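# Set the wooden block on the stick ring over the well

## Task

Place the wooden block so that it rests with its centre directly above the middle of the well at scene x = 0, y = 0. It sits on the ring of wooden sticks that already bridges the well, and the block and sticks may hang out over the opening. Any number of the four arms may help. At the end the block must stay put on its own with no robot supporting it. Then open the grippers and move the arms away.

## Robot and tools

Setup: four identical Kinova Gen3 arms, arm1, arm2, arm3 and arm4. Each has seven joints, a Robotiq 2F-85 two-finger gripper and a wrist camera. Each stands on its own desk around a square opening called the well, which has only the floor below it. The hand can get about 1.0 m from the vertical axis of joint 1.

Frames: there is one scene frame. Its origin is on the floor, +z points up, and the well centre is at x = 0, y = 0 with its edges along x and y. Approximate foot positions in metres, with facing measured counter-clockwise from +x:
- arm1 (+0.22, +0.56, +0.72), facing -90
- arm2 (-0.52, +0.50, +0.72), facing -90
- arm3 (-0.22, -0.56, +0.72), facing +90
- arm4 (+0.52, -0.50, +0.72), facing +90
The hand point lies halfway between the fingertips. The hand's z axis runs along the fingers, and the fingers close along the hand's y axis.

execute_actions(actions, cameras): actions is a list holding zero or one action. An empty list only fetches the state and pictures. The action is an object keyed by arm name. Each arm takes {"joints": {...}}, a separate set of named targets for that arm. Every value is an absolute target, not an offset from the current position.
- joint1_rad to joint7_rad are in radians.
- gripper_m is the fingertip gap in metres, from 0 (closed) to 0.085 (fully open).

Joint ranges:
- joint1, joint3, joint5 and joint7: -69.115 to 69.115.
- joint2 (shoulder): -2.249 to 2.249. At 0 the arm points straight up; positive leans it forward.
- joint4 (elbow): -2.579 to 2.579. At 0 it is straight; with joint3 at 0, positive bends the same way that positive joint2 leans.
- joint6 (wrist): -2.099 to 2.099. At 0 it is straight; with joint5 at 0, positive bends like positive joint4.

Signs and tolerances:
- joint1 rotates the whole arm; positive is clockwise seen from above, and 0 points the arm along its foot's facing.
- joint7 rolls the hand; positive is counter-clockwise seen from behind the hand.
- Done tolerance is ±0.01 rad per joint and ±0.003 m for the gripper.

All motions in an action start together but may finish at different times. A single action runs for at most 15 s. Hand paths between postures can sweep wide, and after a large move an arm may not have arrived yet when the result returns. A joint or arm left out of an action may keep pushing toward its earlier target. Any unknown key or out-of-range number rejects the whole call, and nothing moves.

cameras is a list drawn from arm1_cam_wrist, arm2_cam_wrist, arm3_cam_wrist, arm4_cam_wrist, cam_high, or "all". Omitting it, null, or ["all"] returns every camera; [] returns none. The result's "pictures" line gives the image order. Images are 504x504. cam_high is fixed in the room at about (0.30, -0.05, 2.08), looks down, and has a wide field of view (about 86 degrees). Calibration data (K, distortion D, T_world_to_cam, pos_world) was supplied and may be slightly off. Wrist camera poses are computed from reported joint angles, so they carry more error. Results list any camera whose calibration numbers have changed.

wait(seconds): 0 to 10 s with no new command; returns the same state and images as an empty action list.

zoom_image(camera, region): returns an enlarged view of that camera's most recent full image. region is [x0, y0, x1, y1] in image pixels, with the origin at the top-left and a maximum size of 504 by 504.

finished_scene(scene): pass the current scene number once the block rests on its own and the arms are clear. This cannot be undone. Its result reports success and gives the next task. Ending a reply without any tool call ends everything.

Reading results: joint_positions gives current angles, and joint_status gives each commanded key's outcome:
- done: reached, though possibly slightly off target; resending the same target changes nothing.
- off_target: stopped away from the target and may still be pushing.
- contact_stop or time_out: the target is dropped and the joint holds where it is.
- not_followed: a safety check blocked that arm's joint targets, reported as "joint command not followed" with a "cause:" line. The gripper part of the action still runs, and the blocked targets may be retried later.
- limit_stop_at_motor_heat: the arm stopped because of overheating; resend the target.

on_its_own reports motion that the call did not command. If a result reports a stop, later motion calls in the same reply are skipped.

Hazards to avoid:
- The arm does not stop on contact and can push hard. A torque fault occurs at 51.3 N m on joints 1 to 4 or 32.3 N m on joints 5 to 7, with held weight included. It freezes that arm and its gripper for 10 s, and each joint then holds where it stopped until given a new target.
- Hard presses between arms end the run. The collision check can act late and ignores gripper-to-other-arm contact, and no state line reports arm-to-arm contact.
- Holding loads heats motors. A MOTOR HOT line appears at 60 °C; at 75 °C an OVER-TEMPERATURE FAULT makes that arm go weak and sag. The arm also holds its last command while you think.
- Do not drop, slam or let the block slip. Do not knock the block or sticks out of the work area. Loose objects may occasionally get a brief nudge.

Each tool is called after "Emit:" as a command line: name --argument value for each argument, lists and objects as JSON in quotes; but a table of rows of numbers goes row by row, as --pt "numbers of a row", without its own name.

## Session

Emit:
execute_actions --actions '[]'

Scene clock: 0.00 s.
arm1.joint_positions: joint1_rad=-0.259 joint2_rad=-0.476 joint3_rad=-0.129 joint4_rad=+1.422 joint5_rad=-0.014 joint6_rad=+1.985 joint7_rad=+1.755 gripper_m=+0.085
arm1.joint_status: not commanded
arm1.hand: x=+0.2595 y=+0.4487 z=+1.3254 quat_wxyz=(-0.070, -0.463, -0.879, +0.088) (m; scene frame)
arm2.joint_positions: joint1_rad=+0.088 joint2_rad=-0.384 joint3_rad=-0.069 joint4_rad=+1.452 joint5_rad=+0.006 joint6_rad=+1.933 joint7_rad=+1.376 gripper_m=+0.085
arm2.joint_status: not commanded
arm2.hand: x=-0.5420 y=+0.3385 z=+1.3376 quat_wxyz=(-0.043, -0.774, -0.629, +0.056) (m; scene frame)
arm3.joint_positions: joint1_rad=-0.058 joint2_rad=-0.319 joint3_rad=-0.032 joint4_rad=+1.501 joint5_rad=-0.073 joint6_rad=+2.034 joint7_rad=+1.049 gripper_m=+0.085
arm3.joint_status: not commanded
arm3.hand: x=-0.2227 y=-0.4236 z=+1.2712 quat_wxyz=(+0.044, +0.542, -0.839, +0.020) (m; scene frame)
arm4.joint_positions: joint1_rad=+0.063 joint2_rad=-0.467 joint3_rad=-0.084 joint4_rad=+1.487 joint5_rad=-0.001 joint6_rad=+2.022 joint7_rad=+1.141 gripper_m=+0.085
arm4.joint_status: not commanded
arm4.hand: x=+0.5369 y=-0.3902 z=+1.3204 quat_wxyz=(-0.042, +0.533, -0.844, -0.029) (m; scene frame)
pictures: arm1_cam_wrist, arm2_cam_wrist, arm3_cam_wrist, arm4_cam_wrist, cam_high
camera_calibration (this result's frames):
arm1_cam_wrist: T_world_to_cam=[[0.824721, 0.562566, -0.0579142, -0.397696], [0.56444, -0.812409, 0.146285, 0.0877003], [0.0352449, -0.153333, -0.987546, 1.51268], [0, 0, 0, 1]] pos_world=[0.225173, 0.526923, 1.45798]
arm2_cam_wrist: T_world_to_cam=[[0.972099, -0.234134, 0.0143177, 0.584933], [-0.233755, -0.961826, 0.142299, 0.0623165], [-0.0195458, -0.141675, -0.98972, 1.50891], [0, 0, 0, 1]] pos_world=[-0.524553, 0.410666, 1.47616]
arm3_cam_wrist: T_world_to_cam=[[-0.929875, 0.366084, -0.0362569, -0.00233141], [0.367852, 0.926396, -0.0804644, 0.63004], [0.00413146, -0.088159, -0.996098, 1.37769], [0, 0, 0, 1]] pos_world=[-0.239622, -0.461357, 1.42293]
arm4_cam_wrist: T_world_to_cam=[[-0.902224, 0.431235, 0.00531853, 0.645617], [0.428125, 0.894097, 0.131529, -0.00505078], [0.0519647, 0.120946, -0.991298, 1.48217], [0, 0, 0, 1]] pos_world=[0.507633, -0.453159, 1.46651]
Images, in order (width x height): arm1_cam_wrist 504x504, arm2_cam_wrist 504x504, arm3_cam_wrist 504x504, arm4_cam_wrist 504x504, cam_high 504x504.

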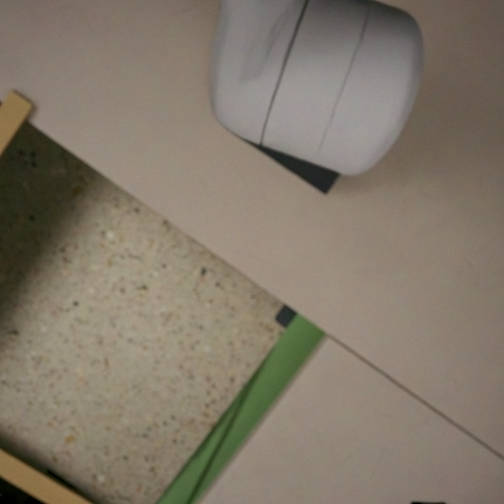

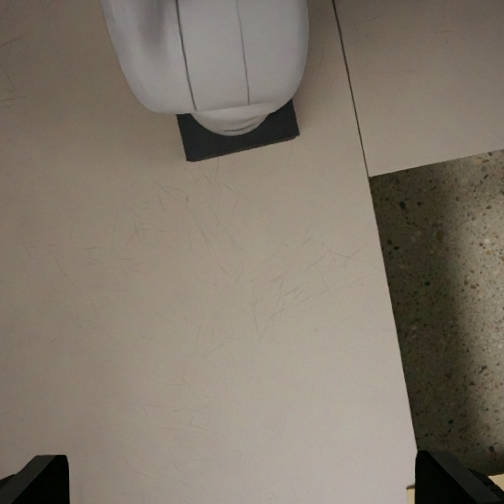

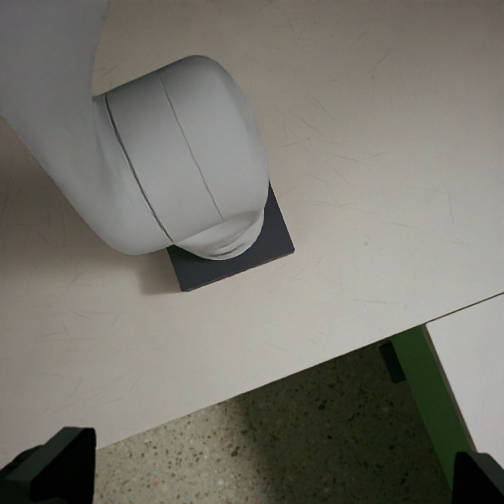

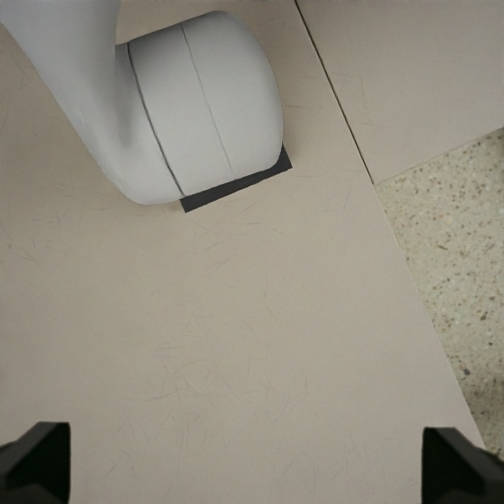

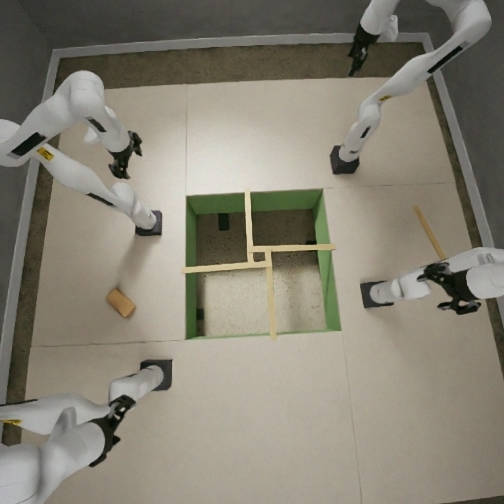

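Emit:
zoom_image --camera "cam_high" --region '[90, 170, 350, 360]'

Region (90, 170, 350, 360) of cam_high's 504x504 image, scaled by 1.938, with more detail than that image has; it fills the top 368 rows of this view, and the rest is white.

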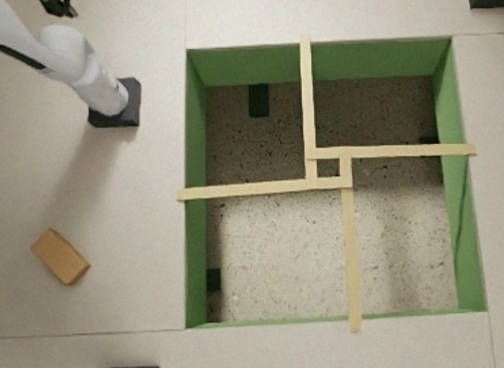

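Emit:
execute_actions --actions '[{"arm3":{"joints":{"joint1_rad":1.824,"joint2_rad":0.411,"joint3_rad":0,"joint4_rad":1.812,"joint5_rad":0,"joint6_rad":0.919,"joint7_rad":-0.5}}}]' --cameras '["arm3_cam_wrist"]'

Scene clock: 3.43 s.
arm1.joint_positions: joint1_rad=-0.259 joint2_rad=-0.476 joint3_rad=-0.129 joint4_rad=+1.422 joint5_rad=-0.014 joint6_rad=+1.985 joint7_rad=+1.755 gripper_m=+0.085
arm1.joint_status: not commanded
arm1.hand: x=+0.2595 y=+0.4487 z=+1.3254 quat_wxyz=(-0.070, -0.463, -0.879, +0.088) (m; scene frame)
arm2.joint_positions: joint1_rad=+0.088 joint2_rad=-0.384 joint3_rad=-0.069 joint4_rad=+1.452 joint5_rad=+0.006 joint6_rad=+1.933 joint7_rad=+1.376 gripper_m=+0.085
arm2.joint_status: not commanded
arm2.hand: x=-0.5420 y=+0.3385 z=+1.3376 quat_wxyz=(-0.043, -0.774, -0.629, +0.056) (m; scene frame)
arm3.joint_positions: joint1_rad=+1.824 joint2_rad=+0.411 joint3_rad=+0.000 joint4_rad=+1.812 joint5_rad=+0.000 joint6_rad=+0.919 joint7_rad=-0.500 gripper_m=+0.085
arm3.joint_status: all done
arm3.hand: x=+0.1790 y=-0.6962 z=+0.9456 quat_wxyz=(+0.000, -0.921, -0.388, +0.002) (m; scene frame)
arm4.joint_positions: joint1_rad=+0.063 joint2_rad=-0.467 joint3_rad=-0.084 joint4_rad=+1.487 joint5_rad=-0.001 joint6_rad=+2.022 joint7_rad=+1.141 gripper_m=+0.085
arm4.joint_status: not commanded
arm4.hand: x=+0.5369 y=-0.3902 z=+1.3204 quat_wxyz=(-0.042, +0.533, -0.844, -0.029) (m; scene frame)
pictures: arm3_cam_wrist
camera_calibration (this result's frames):
arm3_cam_wrist: T_world_to_cam=[[0.744744, -0.664996, -0.0560041, -0.53982], [-0.665198, -0.746458, 0.0176722, -0.363937], [-0.0535566, 0.0240925, -0.998274, 1.11829], [0, 0, 0, 1]] pos_world=[0.21983, -0.657584, 1.09256]
Images, in order (width x height): arm3_cam_wrist 504x504.

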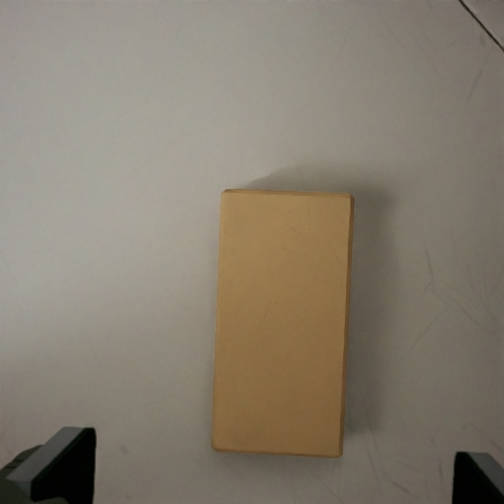

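Emit:
execute_actions --actions '[{"arm3":{"joints":{"joint1_rad":1.798,"joint2_rad":0.617,"joint4_rad":1.897,"joint6_rad":0.628,"joint7_rad":-0.566}}}]' --cameras '["arm3_cam_wrist"]'

Scene clock: 4.80 s.
arm1.joint_positions: joint1_rad=-0.259 joint2_rad=-0.476 joint3_rad=-0.129 joint4_rad=+1.422 joint5_rad=-0.014 joint6_rad=+1.985 joint7_rad=+1.755 gripper_m=+0.085
arm1.joint_status: not commanded
arm1.hand: x=+0.2595 y=+0.4487 z=+1.3254 quat_wxyz=(-0.070, -0.463, -0.879, +0.088) (m; scene frame)
arm2.joint_positions: joint1_rad=+0.088 joint2_rad=-0.384 joint3_rad=-0.069 joint4_rad=+1.452 joint5_rad=+0.006 joint6_rad=+1.933 joint7_rad=+1.376 gripper_m=+0.085
arm2.joint_status: not commanded
arm2.hand: x=-0.5420 y=+0.3385 z=+1.3376 quat_wxyz=(-0.043, -0.774, -0.629, +0.056) (m; scene frame)
arm3.joint_positions: joint1_rad=+1.798 joint2_rad=+0.617 joint3_rad=+0.000 joint4_rad=+1.897 joint5_rad=+0.000 joint6_rad=+0.628 joint7_rad=-0.566 gripper_m=+0.085
arm3.joint_status: all done
arm3.hand: x=+0.1920 y=-0.6887 z=+0.8395 quat_wxyz=(-0.001, -0.929, -0.370, +0.002) (m; scene frame)
arm4.joint_positions: joint1_rad=+0.063 joint2_rad=-0.467 joint3_rad=-0.084 joint4_rad=+1.487 joint5_rad=-0.001 joint6_rad=+2.022 joint7_rad=+1.141 gripper_m=+0.085
arm4.joint_status: not commanded
arm4.hand: x=+0.5369 y=-0.3902 z=+1.3204 quat_wxyz=(-0.042, +0.533, -0.844, -0.029) (m; scene frame)
pictures: arm3_cam_wrist
camera_calibration (this result's frames):
arm3_cam_wrist: T_world_to_cam=[[0.717422, -0.694405, -0.0557438, -0.565634], [-0.694671, -0.719112, 0.0176239, -0.323283], [-0.0523241, 0.0260798, -0.99829, 1.01395], [0, 0, 0, 1]] pos_world=[0.234277, -0.651699, 0.986379]
Images, in order (width x height): arm3_cam_wrist 504x504.

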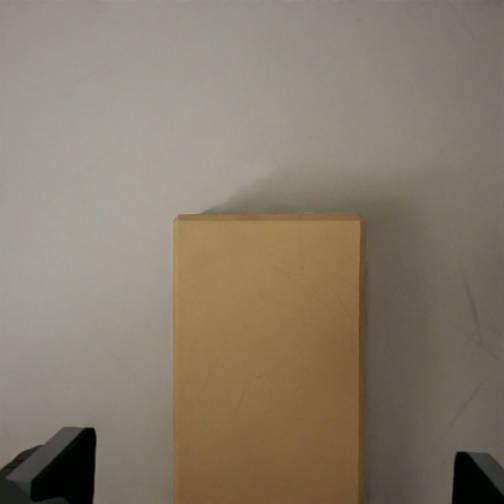

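Matches the scene 1 view. Grasp and lift.

Emit:
execute_actions --actions '[{"arm3":{"joints":{"joint2_rad":0.843,"joint4_rad":1.928,"joint6_rad":0.371}}}]' --cameras '["arm3_cam_wrist"]'

Emit:
execute_actions --actions '[{"arm3":{"joints":{"gripper_m":0.05}}}]' --cameras '[]'

Emit:
execute_actions --actions '[{"arm3":{"joints":{"joint2_rad":0.411,"joint4_rad":1.812,"joint6_rad":0.919}}}]' --cameras '["arm3_cam_wrist"]'

Emit:
execute_actions --actions '[{"arm3":{"joints":{"joint1_rad":0.31,"joint2_rad":0.952,"joint4_rad":1.197,"joint6_rad":0.992,"joint7_rad":0.32}}}]' --cameras '["arm3_cam_wrist","cam_high"]'

Scene clock: 6.17 s.
arm1.joint_positions: joint1_rad=-0.259 joint2_rad=-0.476 joint3_rad=-0.129 joint4_rad=+1.422 joint5_rad=-0.014 joint6_rad=+1.985 joint7_rad=+1.755 gripper_m=+0.085
arm1.joint_status: not commanded
arm1.hand: x=+0.2595 y=+0.4487 z=+1.3254 quat_wxyz=(-0.070, -0.463, -0.879, +0.088) (m; scene frame)
arm2.joint_positions: joint1_rad=+0.088 joint2_rad=-0.384 joint3_rad=-0.069 joint4_rad=+1.452 joint5_rad=+0.006 joint6_rad=+1.933 joint7_rad=+1.376 gripper_m=+0.085
arm2.joint_status: not commanded
arm2.hand: x=-0.5420 y=+0.3385 z=+1.3376 quat_wxyz=(-0.043, -0.774, -0.629, +0.056) (m; scene frame)
arm3.joint_positions: joint1_rad=+1.798 joint2_rad=+0.843 joint3_rad=+0.000 joint4_rad=+1.928 joint5_rad=+0.000 joint6_rad=+0.371 joint7_rad=-0.566 gripper_m=+0.085
arm3.joint_status: all done
arm3.hand: x=+0.1918 y=-0.6889 z=+0.7376 quat_wxyz=(-0.001, -0.929, -0.370, +0.002) (m; scene frame)
arm4.joint_positions: joint1_rad=+0.063 joint2_rad=-0.467 joint3_rad=-0.084 joint4_rad=+1.487 joint5_rad=-0.001 joint6_rad=+2.022 joint7_rad=+1.141 gripper_m=+0.085
arm4.joint_status: not commanded
arm4.hand: x=+0.5369 y=-0.3902 z=+1.3204 quat_wxyz=(-0.042, +0.533, -0.844, -0.029) (m; scene frame)
pictures: arm3_cam_wrist
camera_calibration (this result's frames):
arm3_cam_wrist: T_world_to_cam=[[0.717447, -0.694381, -0.0557204, -0.571287], [-0.694647, -0.719135, 0.0176121, -0.321824], [-0.0522999, 0.0260702, -0.998291, 0.912277], [0, 0, 0, 1]] pos_world=[0.234026, -0.651909, 0.884553]
Images, in order (width x height): arm3_cam_wrist 504x504.

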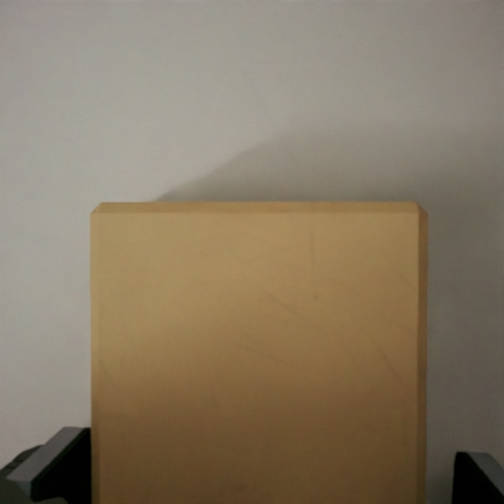

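Scene clock: 6.93 s.
arm1.joint_positions: joint1_rad=-0.259 joint2_rad=-0.476 joint3_rad=-0.129 joint4_rad=+1.422 joint5_rad=-0.014 joint6_rad=+1.985 joint7_rad=+1.755 gripper_m=+0.085
arm1.joint_status: not commanded
arm1.hand: x=+0.2595 y=+0.4487 z=+1.3254 quat_wxyz=(-0.070, -0.463, -0.879, +0.088) (m; scene frame)
arm2.joint_positions: joint1_rad=+0.088 joint2_rad=-0.384 joint3_rad=-0.069 joint4_rad=+1.452 joint5_rad=+0.006 joint6_rad=+1.933 joint7_rad=+1.376 gripper_m=+0.085
arm2.joint_status: not commanded
arm2.hand: x=-0.5420 y=+0.3385 z=+1.3376 quat_wxyz=(-0.043, -0.774, -0.629, +0.056) (m; scene frame)
arm3.joint_positions: joint1_rad=+1.798 joint2_rad=+0.841 joint3_rad=+0.000 joint4_rad=+1.929 joint5_rad=+0.000 joint6_rad=+0.372 joint7_rad=-0.566 gripper_m=+0.068
arm3.joint_status: gripper_m off_target (ended at +0.068, target +0.050)
arm3.hand: x=+0.1917 y=-0.6887 z=+0.7384 quat_wxyz=(+0.000, -0.929, -0.370, +0.002) (m; scene frame)
arm4.joint_positions: joint1_rad=+0.063 joint2_rad=-0.467 joint3_rad=-0.084 joint4_rad=+1.487 joint5_rad=-0.001 joint6_rad=+2.022 joint7_rad=+1.141 gripper_m=+0.085
arm4.joint_status: not commanded
arm4.hand: x=+0.5369 y=-0.3902 z=+1.3204 quat_wxyz=(-0.042, +0.533, -0.844, -0.029) (m; scene frame)
pictures: none
No camera images: the call's "cameras" was empty. Leave "cameras" out to get every camera's image.

Scene clock: 8.53 s.
arm1.joint_positions: joint1_rad=-0.259 joint2_rad=-0.476 joint3_rad=-0.129 joint4_rad=+1.422 joint5_rad=-0.014 joint6_rad=+1.985 joint7_rad=+1.755 gripper_m=+0.085
arm1.joint_status: not commanded
arm1.hand: x=+0.2595 y=+0.4487 z=+1.3254 quat_wxyz=(-0.070, -0.463, -0.879, +0.088) (m; scene frame)
arm2.joint_positions: joint1_rad=+0.088 joint2_rad=-0.384 joint3_rad=-0.069 joint4_rad=+1.452 joint5_rad=+0.006 joint6_rad=+1.933 joint7_rad=+1.376 gripper_m=+0.085
arm2.joint_status: not commanded
arm2.hand: x=-0.5420 y=+0.3385 z=+1.3376 quat_wxyz=(-0.043, -0.774, -0.629, +0.056) (m; scene frame)
arm3.joint_positions: joint1_rad=+1.798 joint2_rad=+0.413 joint3_rad=+0.000 joint4_rad=+1.813 joint5_rad=+0.000 joint6_rad=+0.919 joint7_rad=-0.566 gripper_m=+0.068
arm3.joint_status: all done
arm3.hand: x=+0.1819 y=-0.6858 z=+0.9447 quat_wxyz=(+0.000, -0.929, -0.370, +0.003) (m; scene frame)
arm4.joint_positions: joint1_rad=+0.063 joint2_rad=-0.467 joint3_rad=-0.084 joint4_rad=+1.487 joint5_rad=-0.001 joint6_rad=+2.022 joint7_rad=+1.141 gripper_m=+0.085
arm4.joint_status: not commanded
arm4.hand: x=+0.5369 y=-0.3902 z=+1.3204 quat_wxyz=(-0.042, +0.533, -0.844, -0.029) (m; scene frame)
pictures: arm3_cam_wrist
camera_calibration (this result's frames):
arm3_cam_wrist: T_world_to_cam=[[0.717305, -0.694343, -0.0579697, -0.548347], [-0.694601, -0.719147, 0.0188737, -0.331308], [-0.0547935, 0.0267276, -0.99814, 1.11918], [0, 0, 0, 1]] pos_world=[0.224529, -0.648913, 1.09156]
Images, in order (width x height): arm3_cam_wrist 504x504.

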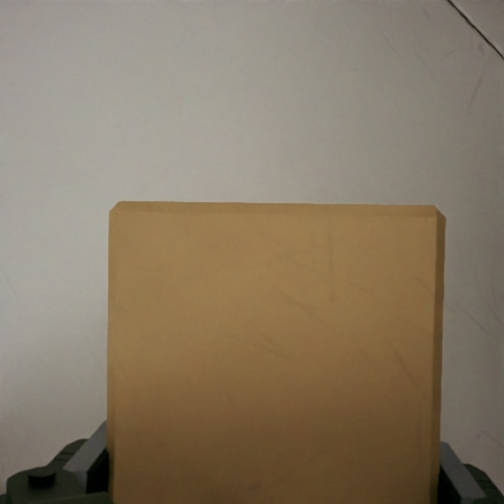

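Scene clock: 11.27 s.
arm1.joint_positions: joint1_rad=-0.259 joint2_rad=-0.476 joint3_rad=-0.129 joint4_rad=+1.422 joint5_rad=-0.014 joint6_rad=+1.985 joint7_rad=+1.755 gripper_m=+0.085
arm1.joint_status: not commanded
arm1.hand: x=+0.2595 y=+0.4487 z=+1.3254 quat_wxyz=(-0.070, -0.463, -0.879, +0.088) (m; scene frame)
arm2.joint_positions: joint1_rad=+0.088 joint2_rad=-0.384 joint3_rad=-0.069 joint4_rad=+1.452 joint5_rad=+0.006 joint6_rad=+1.933 joint7_rad=+1.376 gripper_m=+0.085
arm2.joint_status: not commanded
arm2.hand: x=-0.5420 y=+0.3385 z=+1.3376 quat_wxyz=(-0.043, -0.774, -0.629, +0.056) (m; scene frame)
arm3.joint_positions: joint1_rad=+0.310 joint2_rad=+0.954 joint3_rad=+0.000 joint4_rad=+1.198 joint5_rad=+0.000 joint6_rad=+0.992 joint7_rad=+0.320 gripper_m=+0.068
arm3.joint_status: all done
arm3.hand: x=+0.0028 y=+0.0047 z=+0.8204 quat_wxyz=(+0.002, -0.005, -1.000, +0.002) (m; scene frame)
arm4.joint_positions: joint1_rad=+0.063 joint2_rad=-0.467 joint3_rad=-0.084 joint4_rad=+1.487 joint5_rad=-0.001 joint6_rad=+2.022 joint7_rad=+1.141 gripper_m=+0.085
arm4.joint_status: not commanded
arm4.hand: x=+0.5369 y=-0.3902 z=+1.3204 quat_wxyz=(-0.042, +0.533, -0.844, -0.029) (m; scene frame)
pictures: arm3_cam_wrist, cam_high
camera_calibration (this result's frames):
arm3_cam_wrist: T_world_to_cam=[[-0.0342845, 0.997634, -0.0595837, 0.0478932], [0.999328, 0.0349921, 0.0108731, 0.0414585], [0.0129323, -0.0591709, -0.998164, 0.96703], [0, 0, 0, 1]] pos_world=[-0.0522947, 0.00798937, 0.967657]
Images, in order (width x height): arm3_cam_wrist 504x504, cam_high 504x504.

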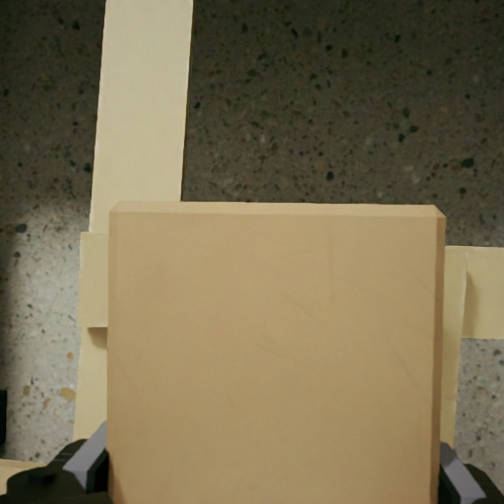

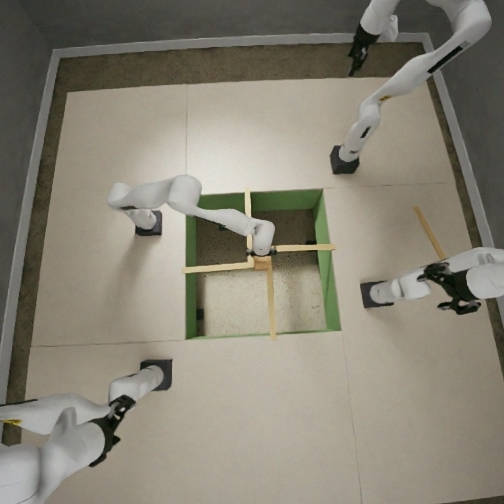

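Emit:
execute_actions --actions '[{"arm3":{"joints":{"joint2_rad":0.985,"joint4_rad":1.212,"joint6_rad":0.944}}}]' --cameras '["arm3_cam_wrist"]'

Emit:
execute_actions --actions '[{"arm3":{"joints":{"joint2_rad":1.0,"joint4_rad":1.219,"joint6_rad":0.922}}}]' --cameras '["arm3_cam_wrist"]'

Scene clock: 12.00 s.
arm1.joint_positions: joint1_rad=-0.259 joint2_rad=-0.476 joint3_rad=-0.129 joint4_rad=+1.422 joint5_rad=-0.014 joint6_rad=+1.985 joint7_rad=+1.755 gripper_m=+0.085
arm1.joint_status: not commanded
arm1.hand: x=+0.2595 y=+0.4487 z=+1.3254 quat_wxyz=(-0.070, -0.463, -0.879, +0.088) (m; scene frame)
arm2.joint_positions: joint1_rad=+0.088 joint2_rad=-0.384 joint3_rad=-0.069 joint4_rad=+1.452 joint5_rad=+0.006 joint6_rad=+1.933 joint7_rad=+1.376 gripper_m=+0.085
arm2.joint_status: not commanded
arm2.hand: x=-0.5420 y=+0.3385 z=+1.3376 quat_wxyz=(-0.043, -0.774, -0.629, +0.056) (m; scene frame)
arm3.joint_positions: joint1_rad=+0.310 joint2_rad=+0.987 joint3_rad=+0.000 joint4_rad=+1.213 joint5_rad=+0.000 joint6_rad=+0.944 joint7_rad=+0.320 gripper_m=+0.068
arm3.joint_status: all done
arm3.hand: x=+0.0025 y=+0.0039 z=+0.7965 quat_wxyz=(+0.002, -0.005, -1.000, +0.002) (m; scene frame)
arm4.joint_positions: joint1_rad=+0.063 joint2_rad=-0.467 joint3_rad=-0.084 joint4_rad=+1.487 joint5_rad=-0.001 joint6_rad=+2.022 joint7_rad=+1.141 gripper_m=+0.085
arm4.joint_status: not commanded
arm4.hand: x=+0.5369 y=-0.3902 z=+1.3204 quat_wxyz=(-0.042, +0.533, -0.844, -0.029) (m; scene frame)
pictures: arm3_cam_wrist
camera_calibration (this result's frames):
arm3_cam_wrist: T_world_to_cam=[[-0.034464, 0.997628, -0.059584, 0.0471625], [0.999322, 0.0351735, 0.0108993, 0.0421091], [0.0129692, -0.0591679, -0.998164, 0.943166], [0, 0, 0, 1]] pos_world=[-0.0526873, 0.00727339, 0.943785]
Images, in order (width x height): arm3_cam_wrist 504x504.

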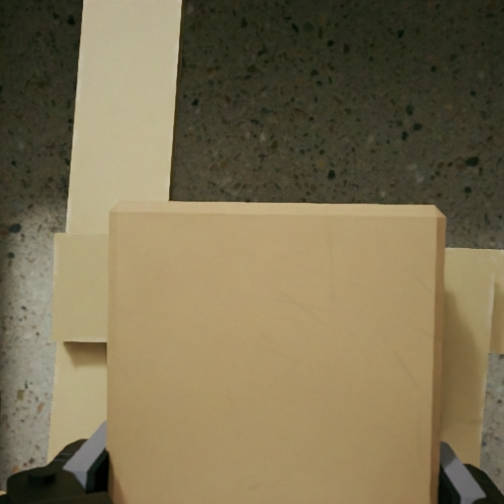

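Scene clock: 12.57 s.
arm1.joint_positions: joint1_rad=-0.259 joint2_rad=-0.476 joint3_rad=-0.129 joint4_rad=+1.422 joint5_rad=-0.014 joint6_rad=+1.985 joint7_rad=+1.755 gripper_m=+0.085
arm1.joint_status: not commanded
arm1.hand: x=+0.2595 y=+0.4487 z=+1.3254 quat_wxyz=(-0.070, -0.463, -0.879, +0.088) (m; scene frame)
arm2.joint_positions: joint1_rad=+0.088 joint2_rad=-0.384 joint3_rad=-0.069 joint4_rad=+1.452 joint5_rad=+0.006 joint6_rad=+1.933 joint7_rad=+1.376 gripper_m=+0.085
arm2.joint_status: not commanded
arm2.hand: x=-0.5420 y=+0.3385 z=+1.3376 quat_wxyz=(-0.043, -0.774, -0.629, +0.056) (m; scene frame)
arm3.joint_positions: joint1_rad=+0.310 joint2_rad=+0.994 joint3_rad=-0.001 joint4_rad=+1.218 joint5_rad=-0.001 joint6_rad=+0.923 joint7_rad=+0.320 gripper_m=+0.068
arm3.joint_status: all done
arm3.hand: x=+0.0027 y=+0.0063 z=+0.7911 quat_wxyz=(+0.001, -0.005, -1.000, -0.002) (m; scene frame)
arm4.joint_positions: joint1_rad=+0.063 joint2_rad=-0.467 joint3_rad=-0.084 joint4_rad=+1.487 joint5_rad=-0.001 joint6_rad=+2.022 joint7_rad=+1.141 gripper_m=+0.085
arm4.joint_status: not commanded
arm4.hand: x=+0.5369 y=-0.3902 z=+1.3204 quat_wxyz=(-0.042, +0.533, -0.844, -0.029) (m; scene frame)
pictures: arm3_cam_wrist
camera_calibration (this result's frames):
arm3_cam_wrist: T_world_to_cam=[[-0.0344444, 0.998132, -0.0504685, 0.0372498], [0.999295, 0.035152, 0.0131993, 0.0400504], [0.0149487, -0.0499782, -0.998638, 0.93822], [0, 0, 0, 1]] pos_world=[-0.0527643, 0.00830253, 0.938294]
Images, in order (width x height): arm3_cam_wrist 504x504.

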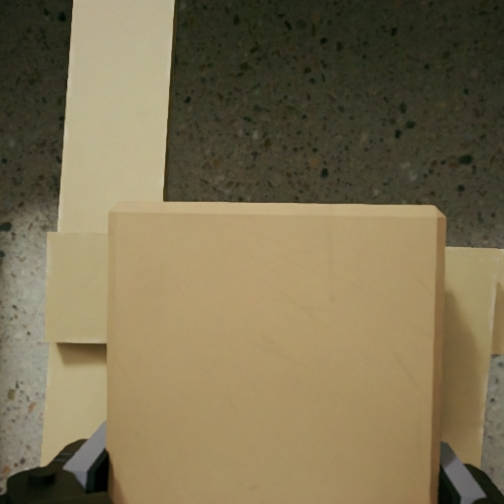

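Emit:
execute_actions --actions '[{"arm3":{"joints":{"gripper_m":0.085,"joint2_rad":0.994,"joint4_rad":1.218,"joint6_rad":0.923}}}]' --cameras '[]'

Emit:
execute_actions --actions '[{"arm3":{"joints":{"joint2_rad":0.903,"joint4_rad":1.17,"joint6_rad":1.068}}}]' --cameras '[]'

Emit:
execute_actions --actions '[{"arm3":{"joints":{"joint2_rad":-0.3,"joint4_rad":1.45,"joint6_rad":1.9}}}]' --cameras '["cam_high"]'

Emit:
zoom_image --camera "cam_high" --region '[180, 180, 340, 340]'

Scene clock: 13.60 s.
arm1.joint_positions: joint1_rad=-0.259 joint2_rad=-0.476 joint3_rad=-0.129 joint4_rad=+1.422 joint5_rad=-0.014 joint6_rad=+1.985 joint7_rad=+1.755 gripper_m=+0.085
arm1.joint_status: not commanded
arm1.hand: x=+0.2595 y=+0.4487 z=+1.3254 quat_wxyz=(-0.070, -0.463, -0.879, +0.088) (m; scene frame)
arm2.joint_positions: joint1_rad=+0.088 joint2_rad=-0.384 joint3_rad=-0.069 joint4_rad=+1.452 joint5_rad=+0.006 joint6_rad=+1.933 joint7_rad=+1.376 gripper_m=+0.085
arm2.joint_status: not commanded
arm2.hand: x=-0.5420 y=+0.3385 z=+1.3376 quat_wxyz=(-0.043, -0.774, -0.629, +0.056) (m; scene frame)
arm3.joint_positions: joint1_rad=+0.310 joint2_rad=+0.994 joint3_rad=+0.000 joint4_rad=+1.218 joint5_rad=+0.000 joint6_rad=+0.923 joint7_rad=+0.320 gripper_m=+0.085
arm3.joint_status: all done
arm3.hand: x=+0.0031 y=+0.0059 z=+0.7910 quat_wxyz=(+0.000, -0.005, -1.000, -0.002) (m; scene frame)
arm4.joint_positions: joint1_rad=+0.063 joint2_rad=-0.467 joint3_rad=-0.084 joint4_rad=+1.487 joint5_rad=-0.001 joint6_rad=+2.022 joint7_rad=+1.141 gripper_m=+0.085
arm4.joint_status: not commanded
arm4.hand: x=+0.5369 y=-0.3902 z=+1.3204 quat_wxyz=(-0.042, +0.533, -0.844, -0.029) (m; scene frame)
pictures: none
No camera images: the call's "cameras" was empty. Leave "cameras" out to get every camera's image.

Scene clock: 14.50 s.
arm1.joint_positions: joint1_rad=-0.259 joint2_rad=-0.476 joint3_rad=-0.129 joint4_rad=+1.422 joint5_rad=-0.014 joint6_rad=+1.985 joint7_rad=+1.755 gripper_m=+0.085
arm1.joint_status: not commanded
arm1.hand: x=+0.2595 y=+0.4487 z=+1.3254 quat_wxyz=(-0.070, -0.463, -0.879, +0.088) (m; scene frame)
arm2.joint_positions: joint1_rad=+0.088 joint2_rad=-0.384 joint3_rad=-0.069 joint4_rad=+1.452 joint5_rad=+0.006 joint6_rad=+1.933 joint7_rad=+1.376 gripper_m=+0.085
arm2.joint_status: not commanded
arm2.hand: x=-0.5420 y=+0.3385 z=+1.3376 quat_wxyz=(-0.043, -0.774, -0.629, +0.056) (m; scene frame)
arm3.joint_positions: joint1_rad=+0.310 joint2_rad=+0.903 joint3_rad=+0.000 joint4_rad=+1.170 joint5_rad=+0.000 joint6_rad=+1.068 joint7_rad=+0.320 gripper_m=+0.085
arm3.joint_status: all done
arm3.hand: x=+0.0031 y=+0.0055 z=+0.8588 quat_wxyz=(+0.001, -0.005, -1.000, +0.001) (m; scene frame)
arm4.joint_positions: joint1_rad=+0.063 joint2_rad=-0.467 joint3_rad=-0.084 joint4_rad=+1.487 joint5_rad=-0.001 joint6_rad=+2.022 joint7_rad=+1.141 gripper_m=+0.085
arm4.joint_status: not commanded
arm4.hand: x=+0.5369 y=-0.3902 z=+1.3204 quat_wxyz=(-0.042, +0.533, -0.844, -0.029) (m; scene frame)
pictures: none
No camera images: the call's "cameras" was empty. Leave "cameras" out to get every camera's image.

Scene clock: 17.00 s.
arm1.joint_positions: joint1_rad=-0.259 joint2_rad=-0.476 joint3_rad=-0.129 joint4_rad=+1.422 joint5_rad=-0.014 joint6_rad=+1.985 joint7_rad=+1.755 gripper_m=+0.085
arm1.joint_status: not commanded
arm1.hand: x=+0.2595 y=+0.4487 z=+1.3254 quat_wxyz=(-0.070, -0.463, -0.879, +0.088) (m; scene frame)
arm2.joint_positions: joint1_rad=+0.088 joint2_rad=-0.384 joint3_rad=-0.069 joint4_rad=+1.452 joint5_rad=+0.006 joint6_rad=+1.933 joint7_rad=+1.376 gripper_m=+0.085
arm2.joint_status: not commanded
arm2.hand: x=-0.5420 y=+0.3385 z=+1.3376 quat_wxyz=(-0.043, -0.774, -0.629, +0.056) (m; scene frame)
arm3.joint_positions: joint1_rad=+0.310 joint2_rad=-0.300 joint3_rad=+0.000 joint4_rad=+1.450 joint5_rad=+0.000 joint6_rad=+1.900 joint7_rad=+0.320 gripper_m=+0.085
arm3.joint_status: all done
arm3.hand: x=-0.1303 y=-0.3861 z=+1.2824 quat_wxyz=(-0.013, -0.005, -0.999, -0.042) (m; scene frame)
arm4.joint_positions: joint1_rad=+0.063 joint2_rad=-0.467 joint3_rad=-0.084 joint4_rad=+1.487 joint5_rad=-0.001 joint6_rad=+2.022 joint7_rad=+1.141 gripper_m=+0.085
arm4.joint_status: not commanded
arm4.hand: x=+0.5369 y=-0.3902 z=+1.3204 quat_wxyz=(-0.042, +0.533, -0.844, -0.029) (m; scene frame)
pictures: cam_high
Images, in order (width x height): cam_high 504x504.

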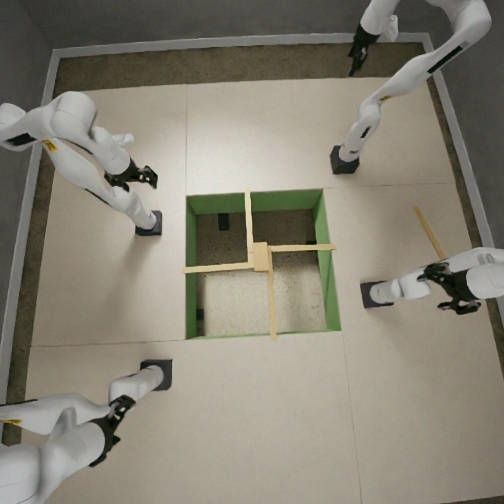

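Region (180, 180, 340, 340) of cam_high's 504x504 image, scaled by 3.150, with more detail than that image has.

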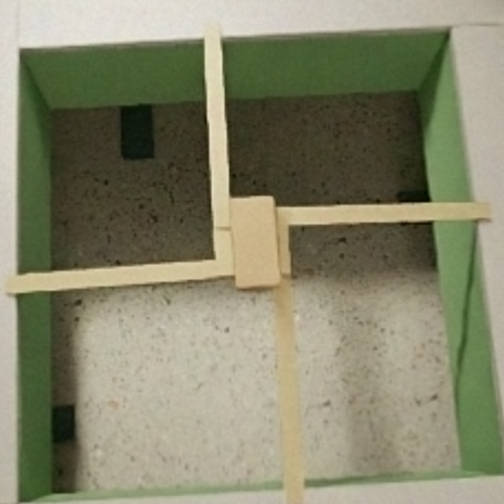

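Emit:
finished_scene --scene 2

The scene is finished: the task was done.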